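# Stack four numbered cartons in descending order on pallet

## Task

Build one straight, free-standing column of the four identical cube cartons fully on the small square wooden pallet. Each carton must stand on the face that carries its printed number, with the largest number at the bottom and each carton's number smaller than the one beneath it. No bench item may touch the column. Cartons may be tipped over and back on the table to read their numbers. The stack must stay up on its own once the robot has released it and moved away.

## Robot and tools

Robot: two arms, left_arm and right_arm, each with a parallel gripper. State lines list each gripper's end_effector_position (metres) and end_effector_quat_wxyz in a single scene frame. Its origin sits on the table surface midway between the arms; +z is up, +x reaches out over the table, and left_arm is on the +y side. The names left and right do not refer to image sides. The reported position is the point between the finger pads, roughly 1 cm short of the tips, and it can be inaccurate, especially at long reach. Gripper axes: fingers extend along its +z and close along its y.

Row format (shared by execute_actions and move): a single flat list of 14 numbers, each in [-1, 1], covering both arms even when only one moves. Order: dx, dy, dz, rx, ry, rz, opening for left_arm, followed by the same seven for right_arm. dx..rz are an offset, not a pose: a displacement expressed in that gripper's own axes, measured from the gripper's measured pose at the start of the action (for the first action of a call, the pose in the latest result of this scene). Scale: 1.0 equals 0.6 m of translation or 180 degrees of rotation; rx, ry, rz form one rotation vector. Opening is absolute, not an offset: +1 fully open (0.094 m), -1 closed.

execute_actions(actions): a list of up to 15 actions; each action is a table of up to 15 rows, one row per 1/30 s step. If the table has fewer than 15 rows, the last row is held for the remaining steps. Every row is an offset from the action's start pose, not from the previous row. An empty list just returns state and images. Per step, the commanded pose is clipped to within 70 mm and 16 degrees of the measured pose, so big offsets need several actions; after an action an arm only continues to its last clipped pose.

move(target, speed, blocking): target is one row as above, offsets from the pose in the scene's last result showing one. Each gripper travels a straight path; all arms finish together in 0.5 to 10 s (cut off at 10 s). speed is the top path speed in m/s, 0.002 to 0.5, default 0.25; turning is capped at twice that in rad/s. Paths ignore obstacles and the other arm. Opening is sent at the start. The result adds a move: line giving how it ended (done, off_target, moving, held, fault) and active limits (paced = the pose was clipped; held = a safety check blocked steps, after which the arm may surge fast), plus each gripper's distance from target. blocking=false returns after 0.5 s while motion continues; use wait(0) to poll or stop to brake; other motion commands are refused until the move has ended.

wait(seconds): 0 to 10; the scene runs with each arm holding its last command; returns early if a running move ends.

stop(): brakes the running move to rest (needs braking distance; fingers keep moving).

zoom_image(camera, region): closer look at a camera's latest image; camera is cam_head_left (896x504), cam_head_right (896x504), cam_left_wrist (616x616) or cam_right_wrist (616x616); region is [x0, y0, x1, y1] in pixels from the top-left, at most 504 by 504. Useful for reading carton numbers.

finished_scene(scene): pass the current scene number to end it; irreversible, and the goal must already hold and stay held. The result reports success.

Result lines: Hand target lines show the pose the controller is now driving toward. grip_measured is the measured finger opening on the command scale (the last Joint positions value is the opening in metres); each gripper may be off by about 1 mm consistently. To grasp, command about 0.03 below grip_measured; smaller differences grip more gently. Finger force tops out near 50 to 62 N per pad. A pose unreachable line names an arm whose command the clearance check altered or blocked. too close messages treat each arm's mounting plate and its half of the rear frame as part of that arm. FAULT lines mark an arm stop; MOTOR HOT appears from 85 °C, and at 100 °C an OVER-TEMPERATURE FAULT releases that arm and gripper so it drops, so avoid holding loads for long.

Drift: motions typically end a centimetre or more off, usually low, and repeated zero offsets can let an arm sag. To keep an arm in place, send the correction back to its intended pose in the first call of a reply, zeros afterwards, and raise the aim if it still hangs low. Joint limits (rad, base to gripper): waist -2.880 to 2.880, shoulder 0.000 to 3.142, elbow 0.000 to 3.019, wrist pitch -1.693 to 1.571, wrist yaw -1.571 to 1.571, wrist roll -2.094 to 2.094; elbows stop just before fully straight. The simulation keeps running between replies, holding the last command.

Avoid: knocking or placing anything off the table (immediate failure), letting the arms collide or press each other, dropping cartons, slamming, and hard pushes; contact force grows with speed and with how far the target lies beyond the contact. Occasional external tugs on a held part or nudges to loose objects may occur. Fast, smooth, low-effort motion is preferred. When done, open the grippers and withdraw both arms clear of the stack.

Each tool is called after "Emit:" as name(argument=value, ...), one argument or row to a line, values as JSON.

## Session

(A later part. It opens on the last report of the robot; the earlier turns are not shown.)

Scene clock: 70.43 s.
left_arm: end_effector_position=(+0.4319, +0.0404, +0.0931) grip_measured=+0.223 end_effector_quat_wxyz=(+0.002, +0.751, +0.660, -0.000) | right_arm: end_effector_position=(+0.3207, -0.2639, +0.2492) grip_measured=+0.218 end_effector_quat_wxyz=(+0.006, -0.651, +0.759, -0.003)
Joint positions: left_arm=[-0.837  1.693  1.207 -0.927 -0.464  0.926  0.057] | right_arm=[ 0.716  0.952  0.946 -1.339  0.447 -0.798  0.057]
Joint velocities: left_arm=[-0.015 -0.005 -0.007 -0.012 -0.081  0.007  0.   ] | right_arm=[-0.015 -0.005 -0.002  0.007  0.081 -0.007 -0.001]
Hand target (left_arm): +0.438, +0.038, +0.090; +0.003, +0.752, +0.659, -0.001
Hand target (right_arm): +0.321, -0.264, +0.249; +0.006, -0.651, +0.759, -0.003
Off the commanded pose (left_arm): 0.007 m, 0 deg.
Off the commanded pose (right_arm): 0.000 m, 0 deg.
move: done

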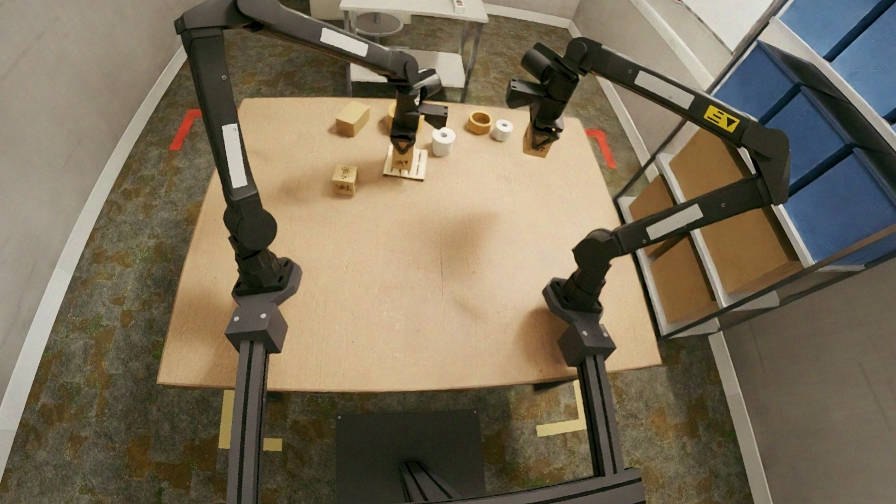

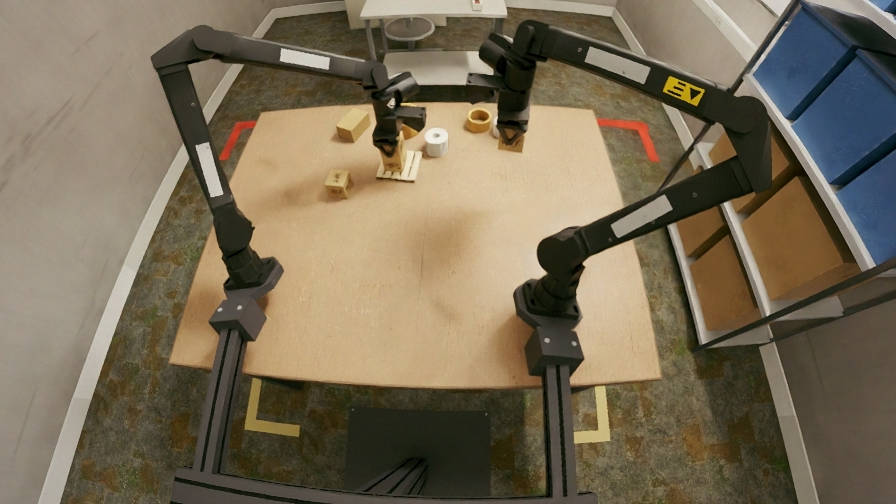

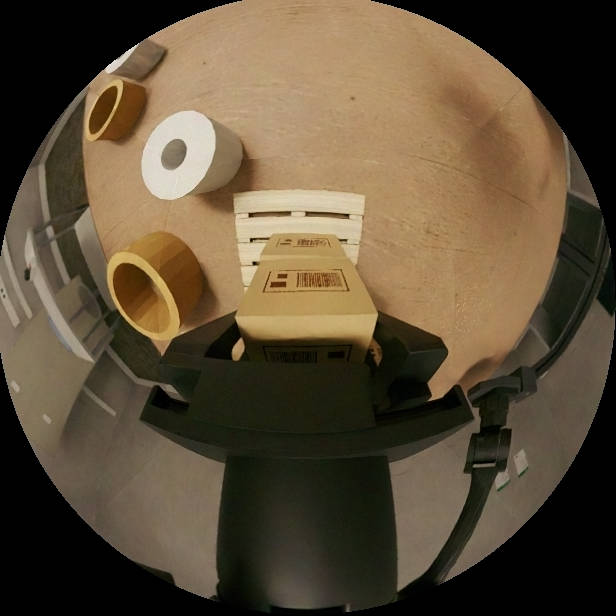

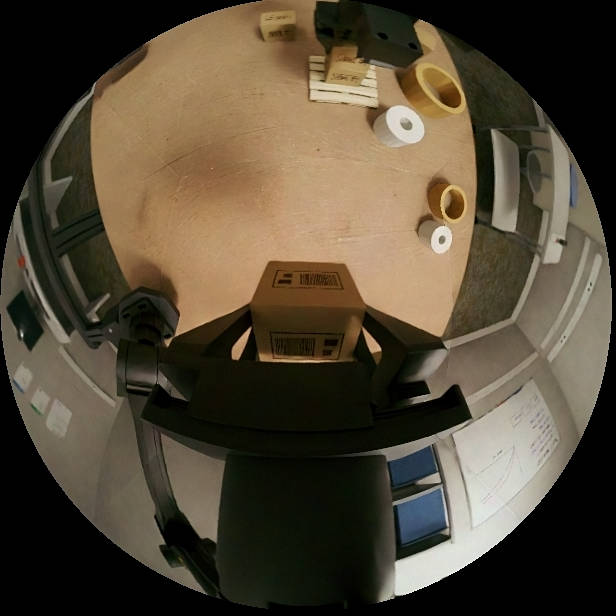

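Emit:
execute_actions(
  actions=[
    [[0,0,0,0,0,0,1,0,0,0,0,0,0,0.16]],
  ],
)

Emit:
move(
  target=[0,0.01,-0.15,0,0,0,1,0,0,0,0,0,0,0.16],
  speed=0.12,
)

Emit:
move(
  target=[0.25,-0.165,0,0,0,0,1,0,0,0,0,0,0,0.16],
  speed=0.2,
)

Emit:
move(
  target=[0,0,0.08,0,0,0,1,0,0,0,0,0,0,0.16],
  speed=0.15,
)

Scene clock: 71.87 s.
left_arm: end_effector_position=(+0.4319, +0.0404, +0.0931) grip_measured=+1.000 end_effector_quat_wxyz=(+0.002, +0.751, +0.660, -0.000) | right_arm: end_effector_position=(+0.3207, -0.2639, +0.2492) grip_measured=+0.218 end_effector_quat_wxyz=(+0.006, -0.651, +0.759, -0.003)
Joint positions: left_arm=[-0.837  1.693  1.207 -0.927 -0.464  0.926  0.094] | right_arm=[ 0.716  0.952  0.946 -1.339  0.447 -0.798  0.057]
Joint velocities: left_arm=[ 0.005 -0.005  0.002 -0.002  0.037  0.007  0.   ] | right_arm=[ 0.005 -0.005 -0.002 -0.002 -0.066 -0.007 -0.   ]
Hand target (left_arm): +0.432, +0.040, +0.093; +0.002, +0.751, +0.660, -0.000
Hand target (right_arm): +0.321, -0.264, +0.249; +0.006, -0.651, +0.759, -0.003
Off the commanded pose (left_arm): 0.000 m, 0 deg.
Off the commanded pose (right_arm): 0.000 m, 0 deg.

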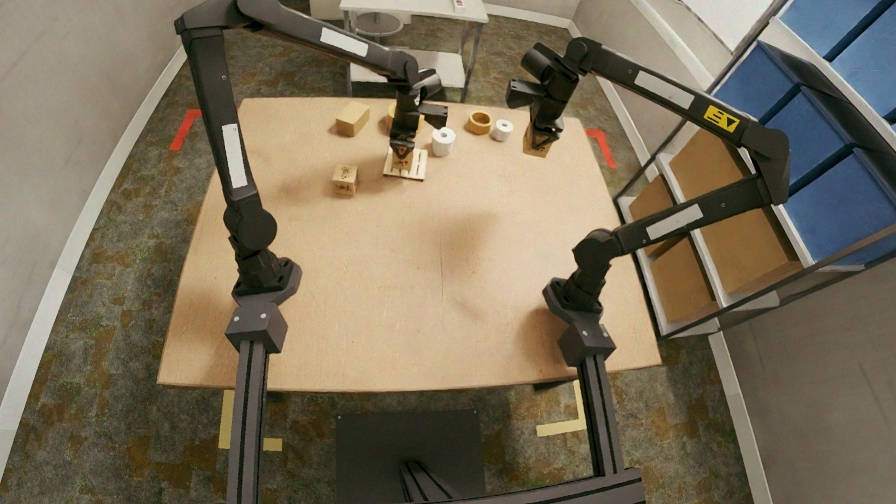

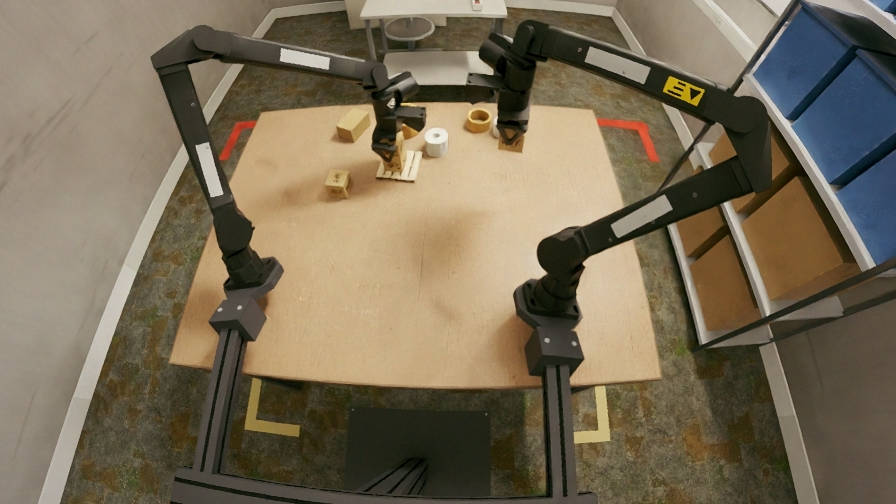

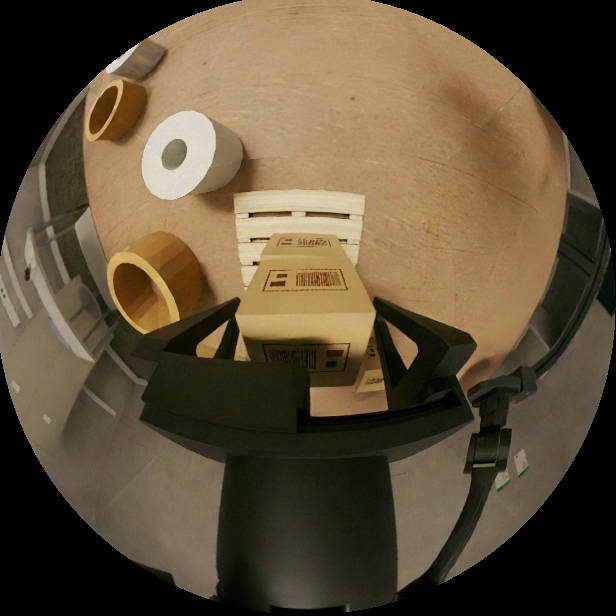

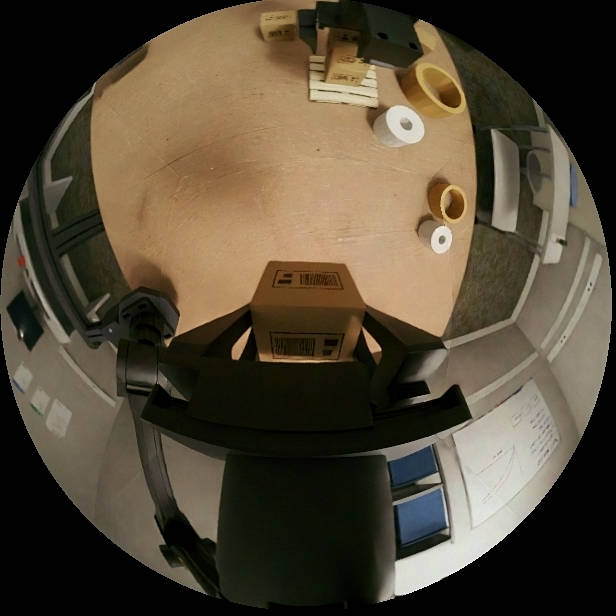

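Scene clock: 72.97 s.
left_arm: end_effector_position=(+0.4261, +0.0463, +0.1658) grip_measured=+1.000 end_effector_quat_wxyz=(-0.016, +0.759, +0.651, -0.002) | right_arm: end_effector_position=(+0.3207, -0.2639, +0.2492) grip_measured=+0.218 end_effector_quat_wxyz=(+0.006, -0.651, +0.759, -0.003)
Joint positions: left_arm=[-0.906  1.613  1.289 -1.163 -0.471  0.855  0.094] | right_arm=[ 0.716  0.952  0.946 -1.339  0.447 -0.798  0.057]
Joint velocities: left_arm=[-0.034 -0.024  0.022  0.007  0.037 -0.007  0.   ] | right_arm=[ 0.005 -0.005  0.002  0.007  0.007  0.022 -0.   ]
Hand target (left_arm): +0.437, +0.041, +0.183; +0.003, +0.751, +0.660, -0.000
Hand target (right_arm): +0.321, -0.264, +0.249; +0.006, -0.651, +0.759, -0.003
Off the commanded pose (left_arm): 0.022 m, 2 deg.
Off the commanded pose (right_arm): 0.000 m, 0 deg.
move: off_target (left_arm)

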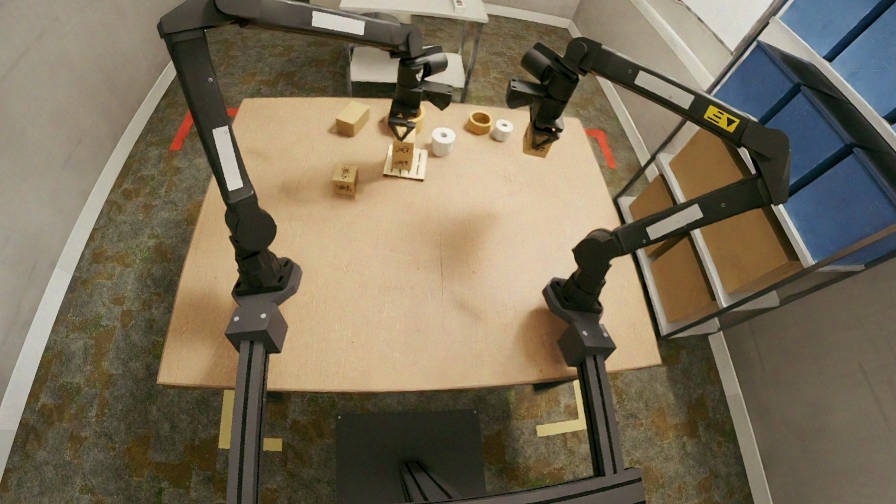

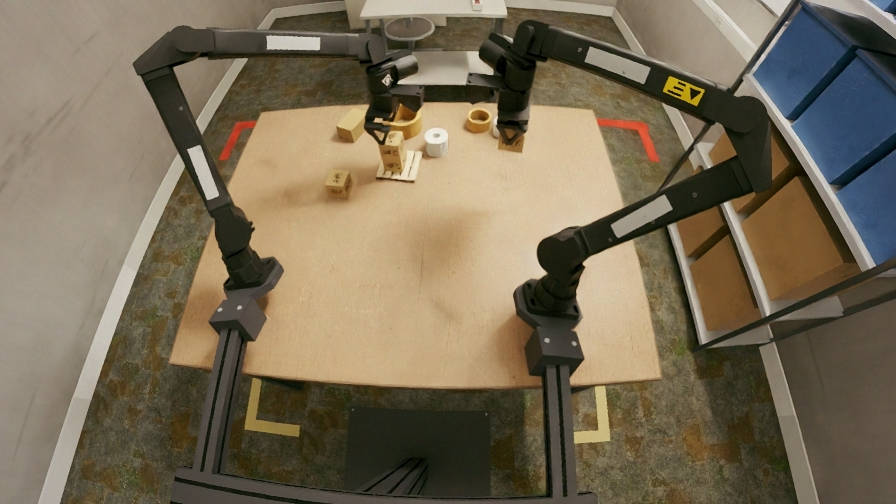

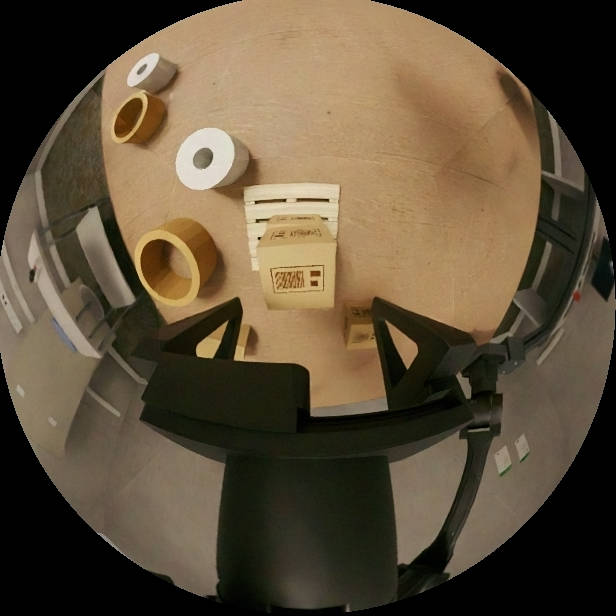

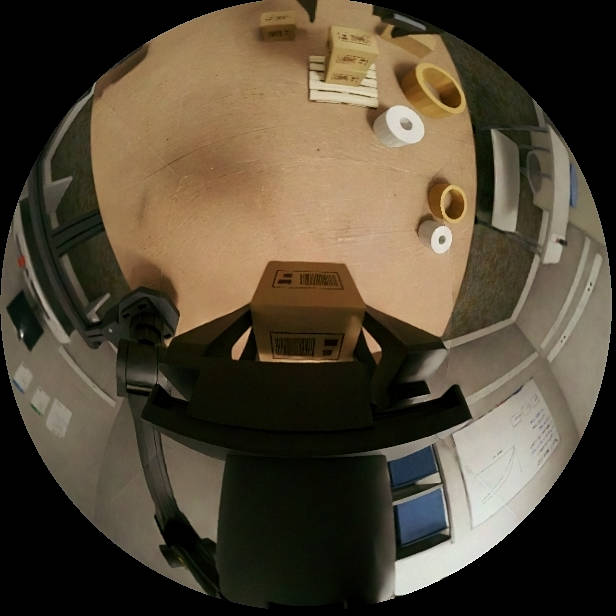

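Scene clock: 74.33 s.
left_arm: end_effector_position=(+0.3474, +0.2095, +0.1681) grip_measured=+1.000 end_effector_quat_wxyz=(-0.021, +0.757, +0.653, -0.001) | right_arm: end_effector_position=(+0.3207, -0.2639, +0.2492) grip_measured=+0.218 end_effector_quat_wxyz=(+0.006, -0.651, +0.759, -0.003)
Joint positions: left_arm=[-0.767  1.148  0.838 -1.121 -0.456  0.999  0.094] | right_arm=[ 0.716  0.952  0.946 -1.339  0.447 -0.798  0.057]
Joint velocities: left_arm=[ 0.005 -0.005 -0.002 -0.007 -0.037 -0.007  0.   ] | right_arm=[ 0.005 -0.005  0.007 -0.002 -0.037 -0.007 -0.   ]
Hand target (left_arm): +0.351, +0.209, +0.170; -0.016, +0.759, +0.651, -0.002
Hand target (right_arm): +0.321, -0.264, +0.249; +0.006, -0.651, +0.759, -0.003
Off the commanded pose (left_arm): 0.005 m, 1 deg.
Off the commanded pose (right_arm): 0.000 m, 0 deg.
move: done

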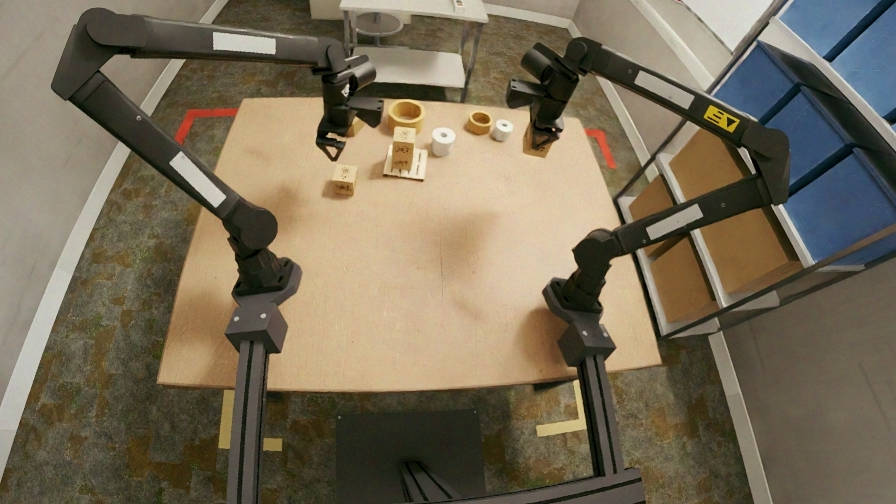

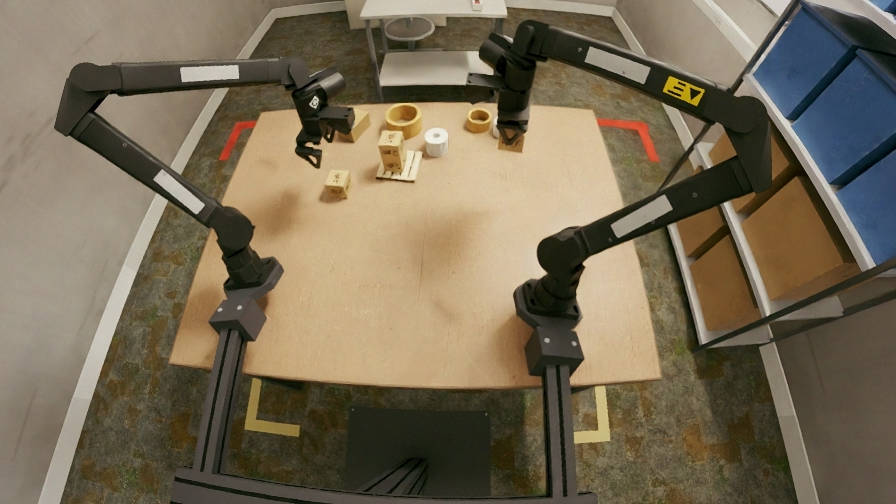

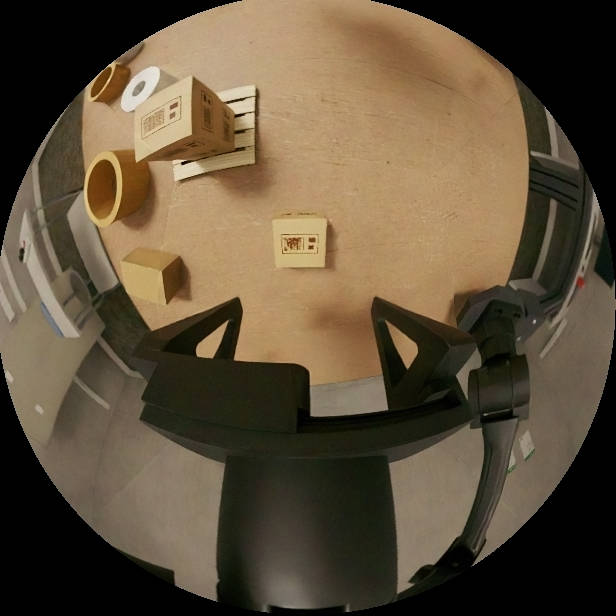

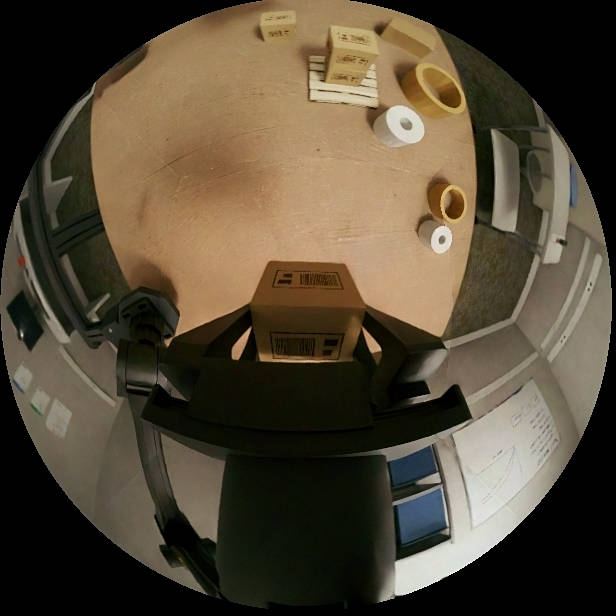

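Scene clock: 75.13 s.
left_arm: end_effector_position=(+0.3432, +0.2120, +0.1225) grip_measured=+1.000 end_effector_quat_wxyz=(-0.023, +0.755, +0.655, -0.001) | right_arm: end_effector_position=(+0.3207, -0.2639, +0.2492) grip_measured=+0.218 end_effector_quat_wxyz=(+0.006, -0.651, +0.759, -0.003)
Joint positions: left_arm=[-0.706  1.202  0.761 -0.963 -0.449  1.059  0.094] | right_arm=[ 0.716  0.952  0.946 -1.339  0.447 -0.798  0.057]
Joint velocities: left_arm=[-0.005 -0.015  0.007 -0.017 -0.007 -0.022  0.   ] | right_arm=[ 0.005 -0.005 -0.012 -0.012  0.022  0.051  0.001]
Hand target (left_arm): +0.346, +0.211, +0.120; -0.021, +0.757, +0.653, -0.002
Hand target (right_arm): +0.321, -0.264, +0.249; +0.006, -0.651, +0.759, -0.003
Off the commanded pose (left_arm): 0.004 m, 0 deg.
Off the commanded pose (right_arm): 0.000 m, 0 deg.
move: done

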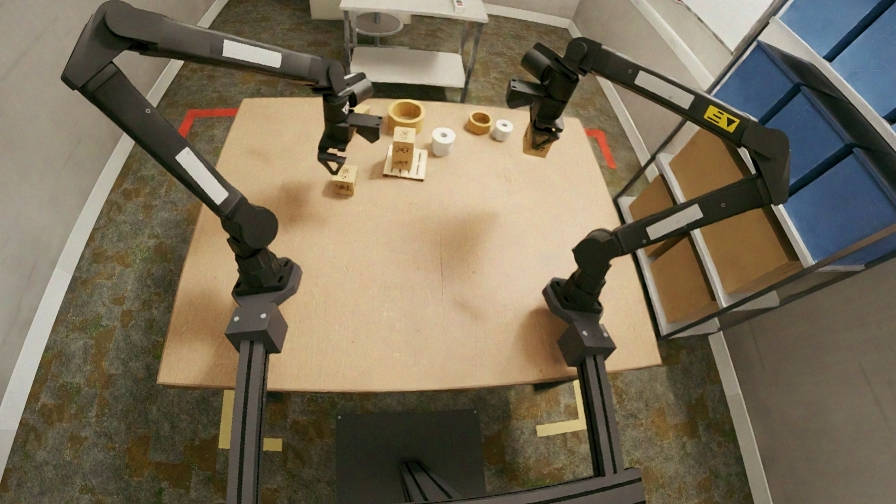

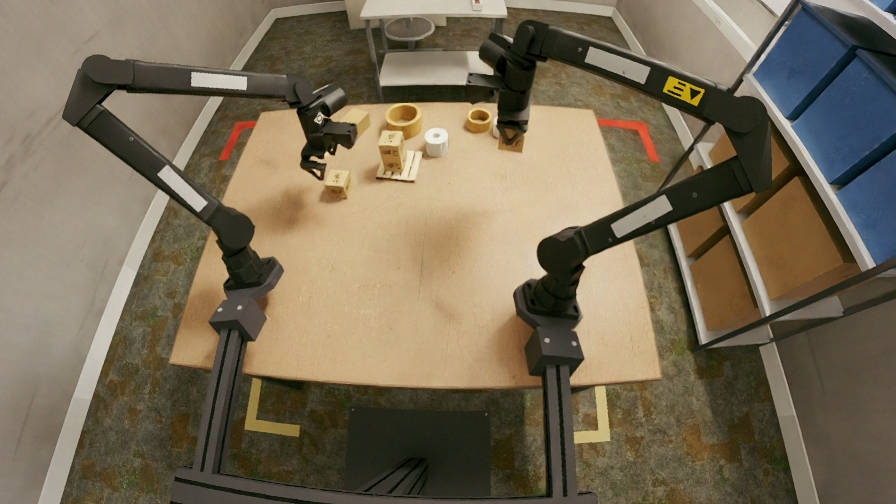

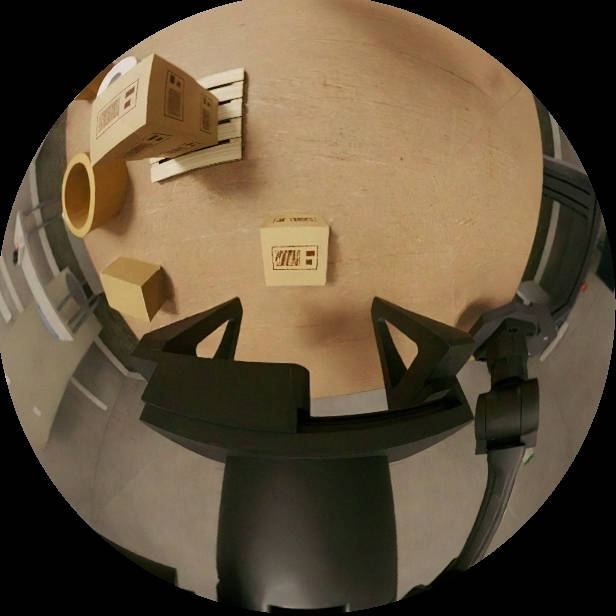

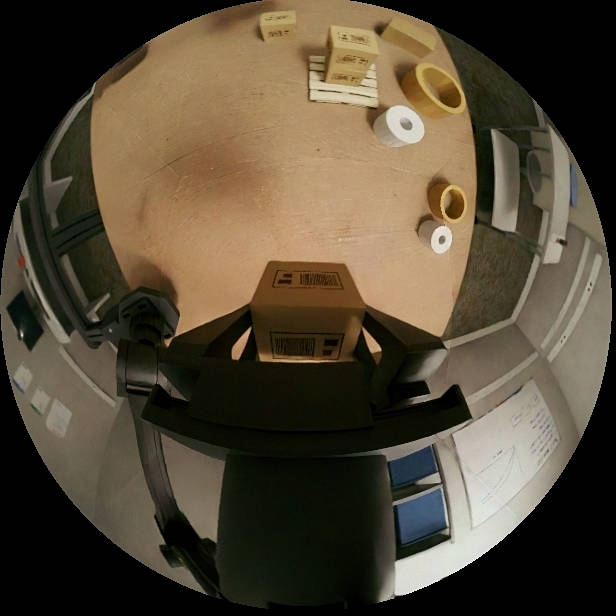

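Emit:
move(
  target=[-0.023,0.024,0.176,-0.011,-0.01,0,1,0,0,0,0,0,0,0.16],
  speed=0.1,
)

Scene clock: 76.97 s.
left_arm: end_effector_position=(+0.3517, +0.1988, +0.0199) grip_measured=+1.000 end_effector_quat_wxyz=(+0.001, +0.753, +0.658, -0.001) | right_arm: end_effector_position=(+0.3207, -0.2639, +0.2492) grip_measured=+0.218 end_effector_quat_wxyz=(+0.006, -0.651, +0.759, -0.003)
Joint positions: left_arm=[-0.586  1.435  0.679 -0.545 -0.409  1.2    0.094] | right_arm=[ 0.716  0.952  0.946 -1.339  0.447 -0.798  0.057]
Joint velocities: left_arm=[-0.005 -0.005  0.007  0.002 -0.007  0.022  0.   ] | right_arm=[-0.005 -0.005 -0.012 -0.002  0.007 -0.051  0.   ]
Hand target (left_arm): +0.352, +0.199, +0.016; +0.001, +0.755, +0.656, -0.002
Hand target (right_arm): +0.321, -0.264, +0.249; +0.006, -0.651, +0.759, -0.003
Off the commanded pose (left_arm): 0.004 m, 0 deg.
Off the commanded pose (right_arm): 0.000 m, 0 deg.
move: done

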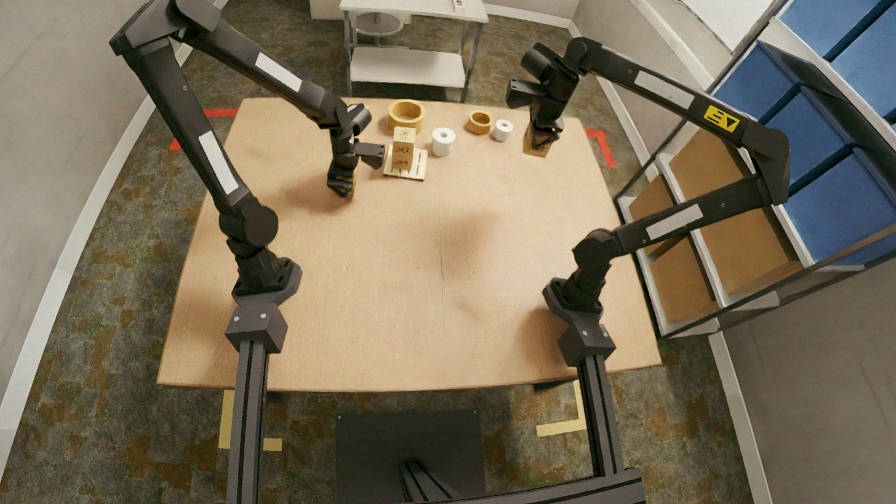

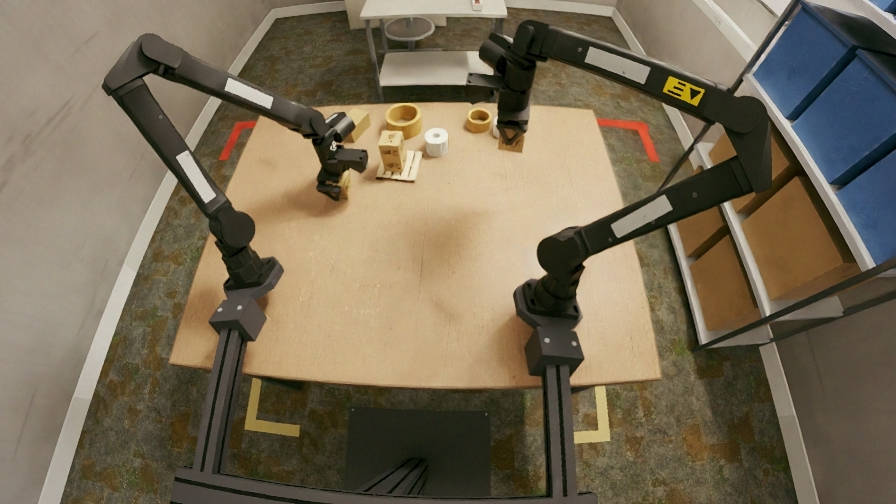

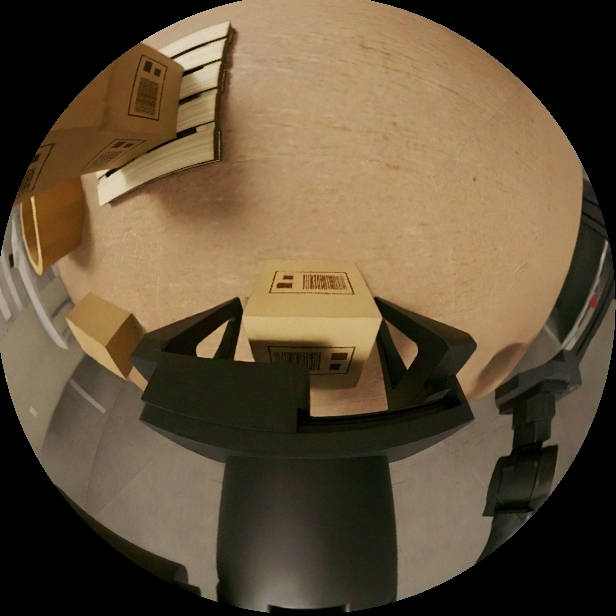

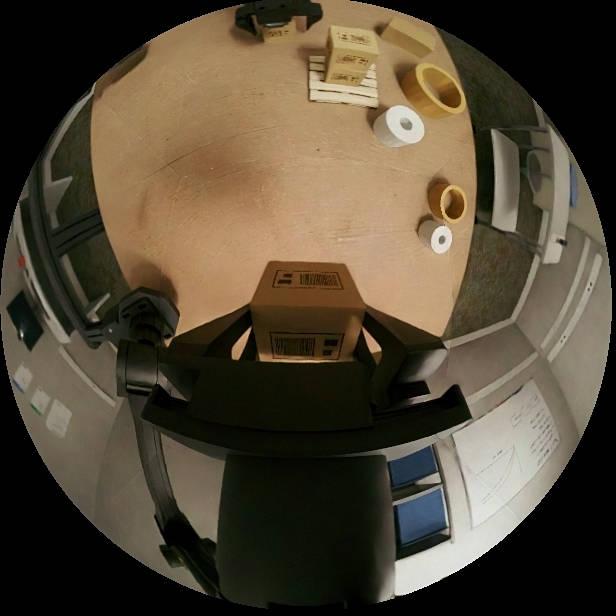

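Emit:
execute_actions(
  actions=[
    [[0,0,0,0,0,0,0.17,0,0,0,0,0,0,0.16]],
  ],
)

Emit:
move(
  target=[0,0,-0.32,0,0,0,0.17,0,0,0,0,0,0,0.16],
  speed=0.15,
)

Emit:
move(
  target=[-0.255,0.2,-0.025,0.01,0.01,-0.01,0.17,0,0,0,0,0,0,0.16],
  speed=0.15,
)

Scene clock: 77.70 s.
left_arm: end_effector_position=(+0.3517, +0.1988, +0.0199) grip_measured=+0.221 end_effector_quat_wxyz=(+0.001, +0.753, +0.658, -0.001) | right_arm: end_effector_position=(+0.3207, -0.2639, +0.2492) grip_measured=+0.218 end_effector_quat_wxyz=(+0.006, -0.651, +0.759, -0.003)
Joint positions: left_arm=[-0.586  1.435  0.679 -0.545 -0.409  1.202  0.057] | right_arm=[ 0.716  0.952  0.946 -1.339  0.447 -0.798  0.057]
Joint velocities: left_arm=[-0.005 -0.015  0.012 -0.002 -0.007  0.037 -0.   ] | right_arm=[-0.015 -0.005 -0.017 -0.012 -0.007  0.022 -0.001]
Hand target (left_arm): +0.352, +0.199, +0.020; +0.001, +0.753, +0.658, -0.001
Hand target (right_arm): +0.321, -0.264, +0.249; +0.006, -0.651, +0.759, -0.003
Off the commanded pose (left_arm): 0.000 m, 0 deg.
Off the commanded pose (right_arm): 0.000 m, 0 deg.

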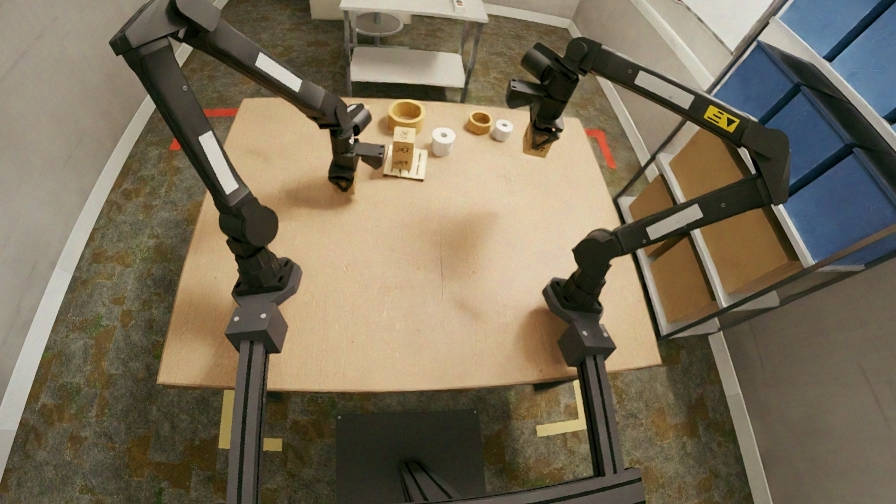

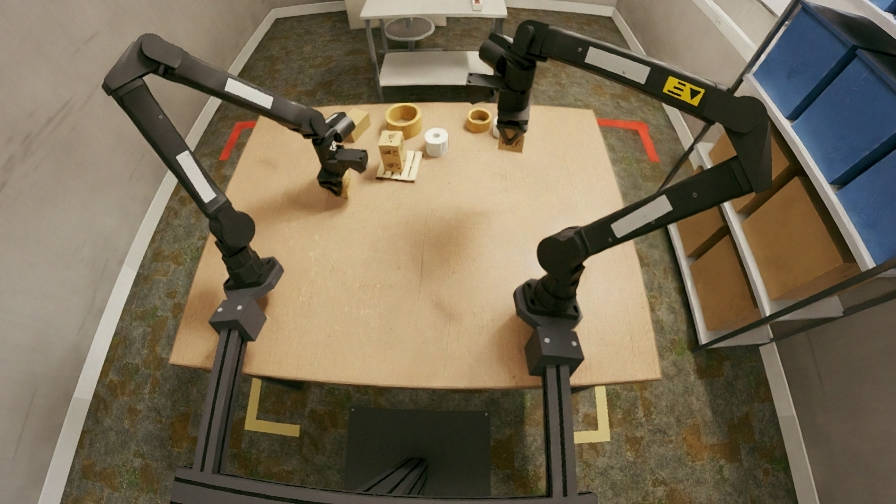

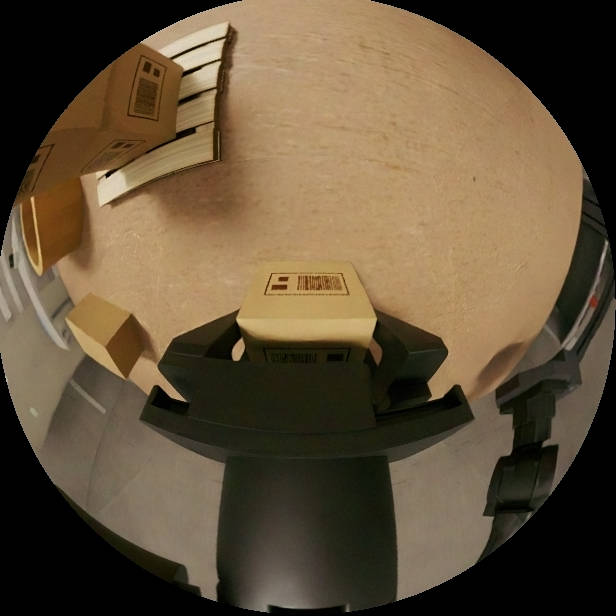

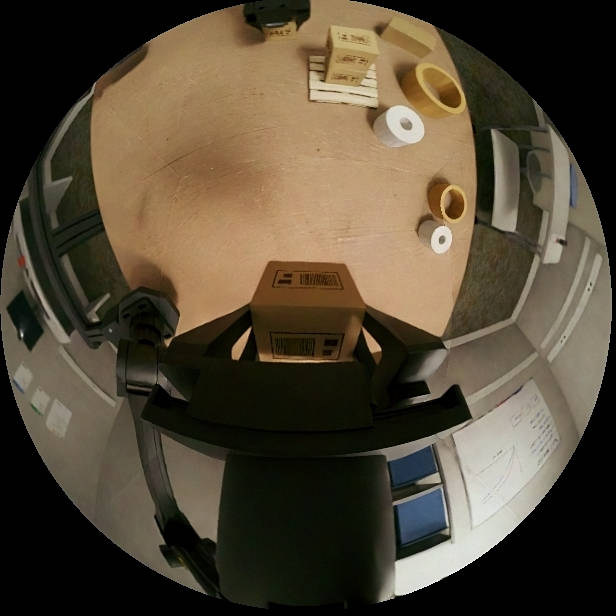

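Scene clock: 79.43 s.
left_arm: end_effector_position=(+0.3385, +0.2048, +0.1962) grip_measured=+0.221 end_effector_quat_wxyz=(-0.018, +0.762, +0.648, -0.002) | right_arm: end_effector_position=(+0.3207, -0.2639, +0.2492) grip_measured=+0.218 end_effector_quat_wxyz=(+0.006, -0.651, +0.759, -0.003)
Joint positions: left_arm=[-0.837  1.113  0.868 -1.213 -0.463  0.938  0.057] | right_arm=[ 0.716  0.952  0.946 -1.339  0.447 -0.798  0.057]
Joint velocities: left_arm=[-0.005 -0.005 -0.017 -0.032  0.037  0.007 -0.001] | right_arm=[-0.005 -0.005 -0.002  0.012 -0.007 -0.066  0.   ]
Hand target (left_arm): +0.351, +0.201, +0.212; +0.001, +0.754, +0.657, +0.001
Hand target (right_arm): +0.321, -0.264, +0.249; +0.006, -0.651, +0.759, -0.003
Off the commanded pose (left_arm): 0.021 m, 3 deg.
Off the commanded pose (right_arm): 0.000 m, 0 deg.
move: off_target (left_arm)

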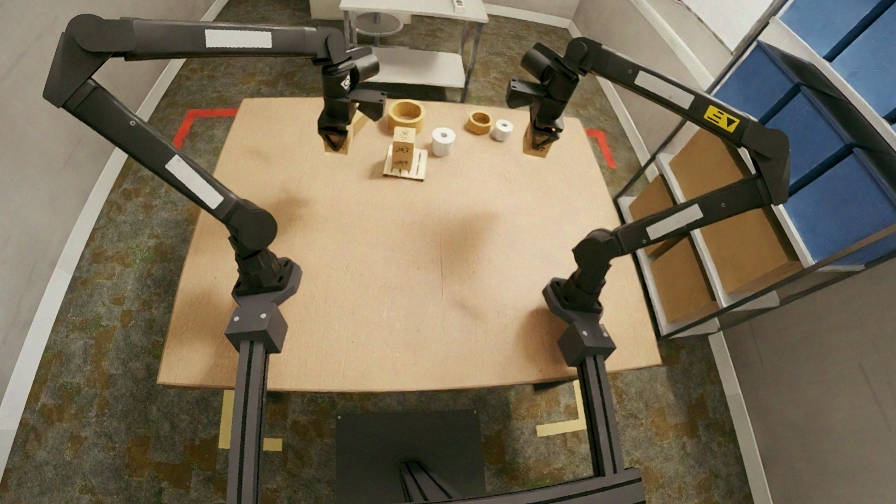

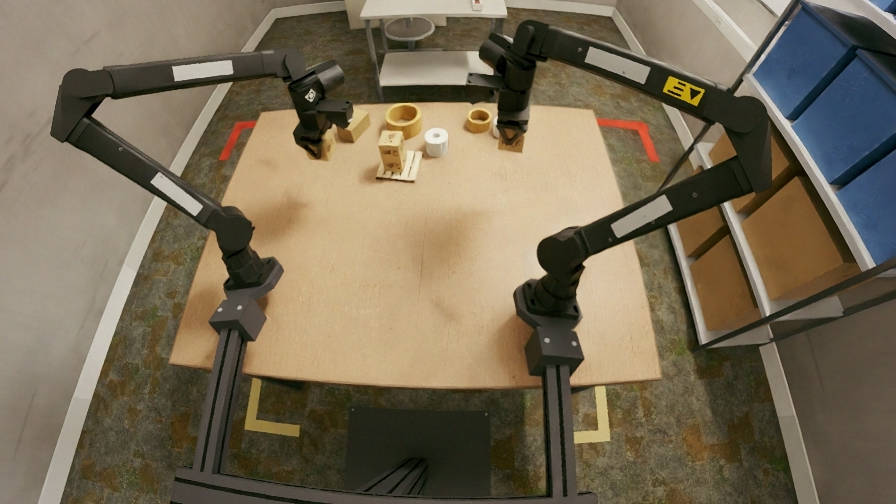

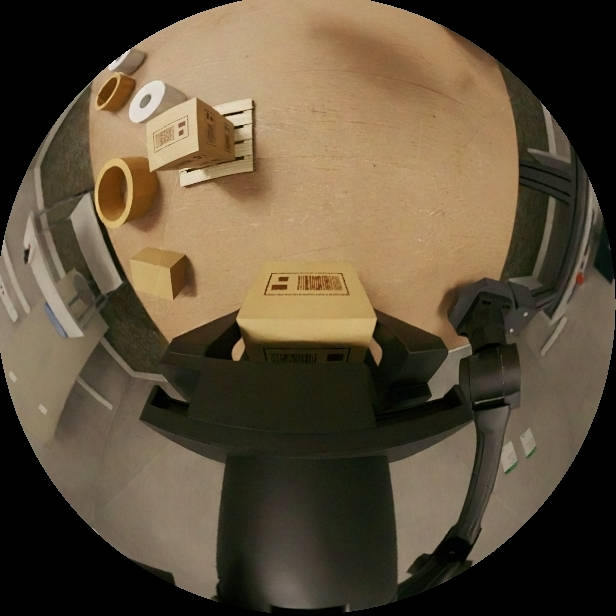

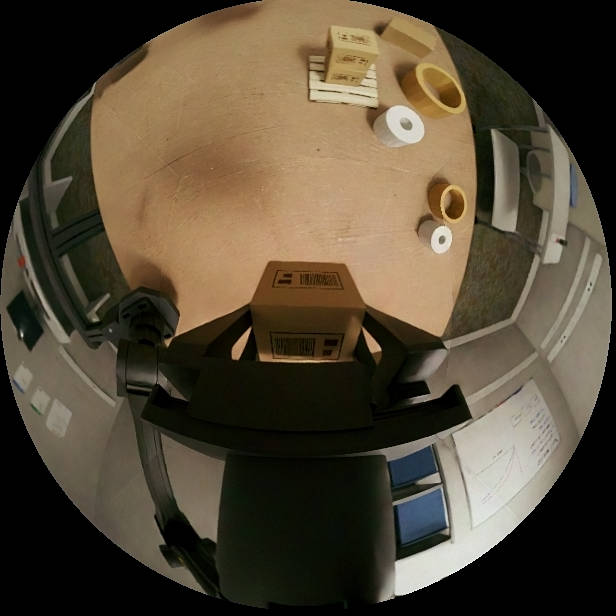

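Scene clock: 81.17 s.
left_arm: end_effector_position=(+0.4249, +0.0448, +0.1944) grip_measured=+0.221 end_effector_quat_wxyz=(-0.052, +0.755, +0.654, -0.001) | right_arm: end_effector_position=(+0.3207, -0.2639, +0.2492) grip_measured=+0.218 end_effector_quat_wxyz=(+0.006, -0.651, +0.759, -0.003)
Joint positions: left_arm=[-0.936  1.638  1.389 -1.335 -0.47   0.773  0.057] | right_arm=[ 0.716  0.952  0.946 -1.339  0.447 -0.798  0.057]
Joint velocities: left_arm=[-0.005 -0.005 -0.012 -0.002 -0.081 -0.022 -0.001] | right_arm=[-0.005 -0.015  0.012 -0.012 -0.066  0.022 -0.001]
Hand target (left_arm): +0.433, +0.035, +0.206; -0.040, +0.751, +0.659, +0.000
Hand target (right_arm): +0.321, -0.264, +0.249; +0.006, -0.651, +0.759, -0.003
Off the commanded pose (left_arm): 0.017 m, 2 deg.
Off the commanded pose (right_arm): 0.000 m, 0 deg.
move: off_target (left_arm)

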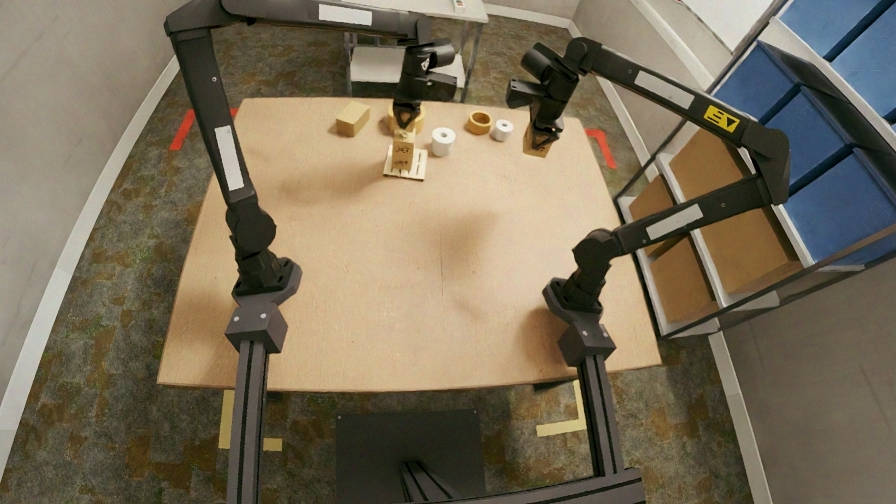

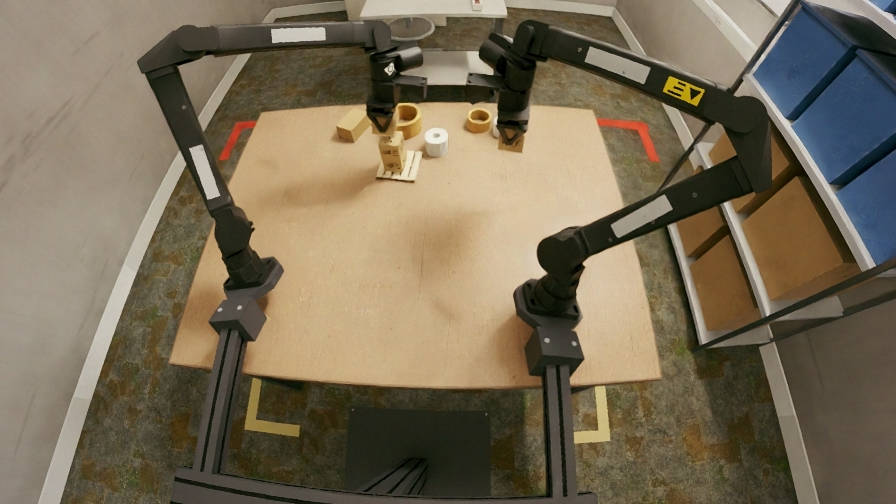

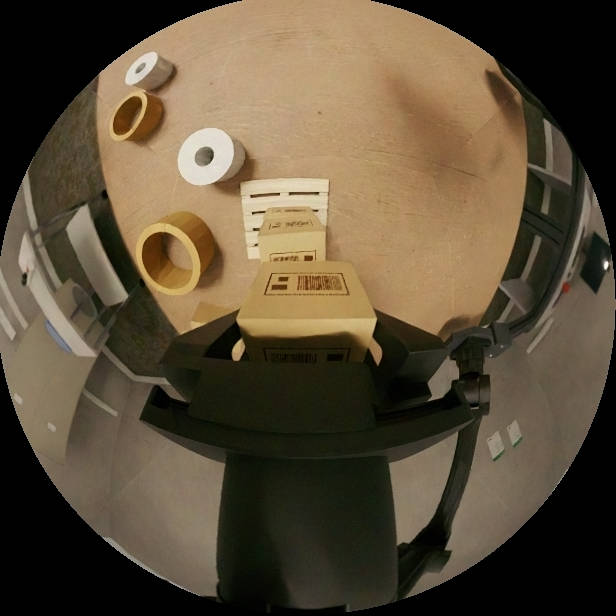

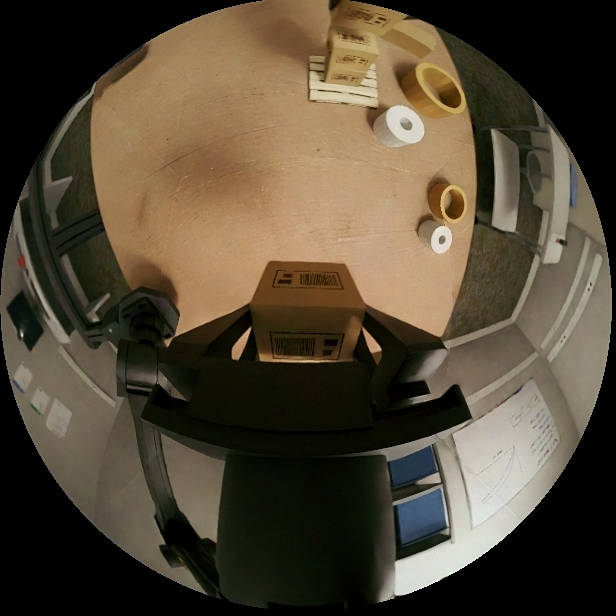

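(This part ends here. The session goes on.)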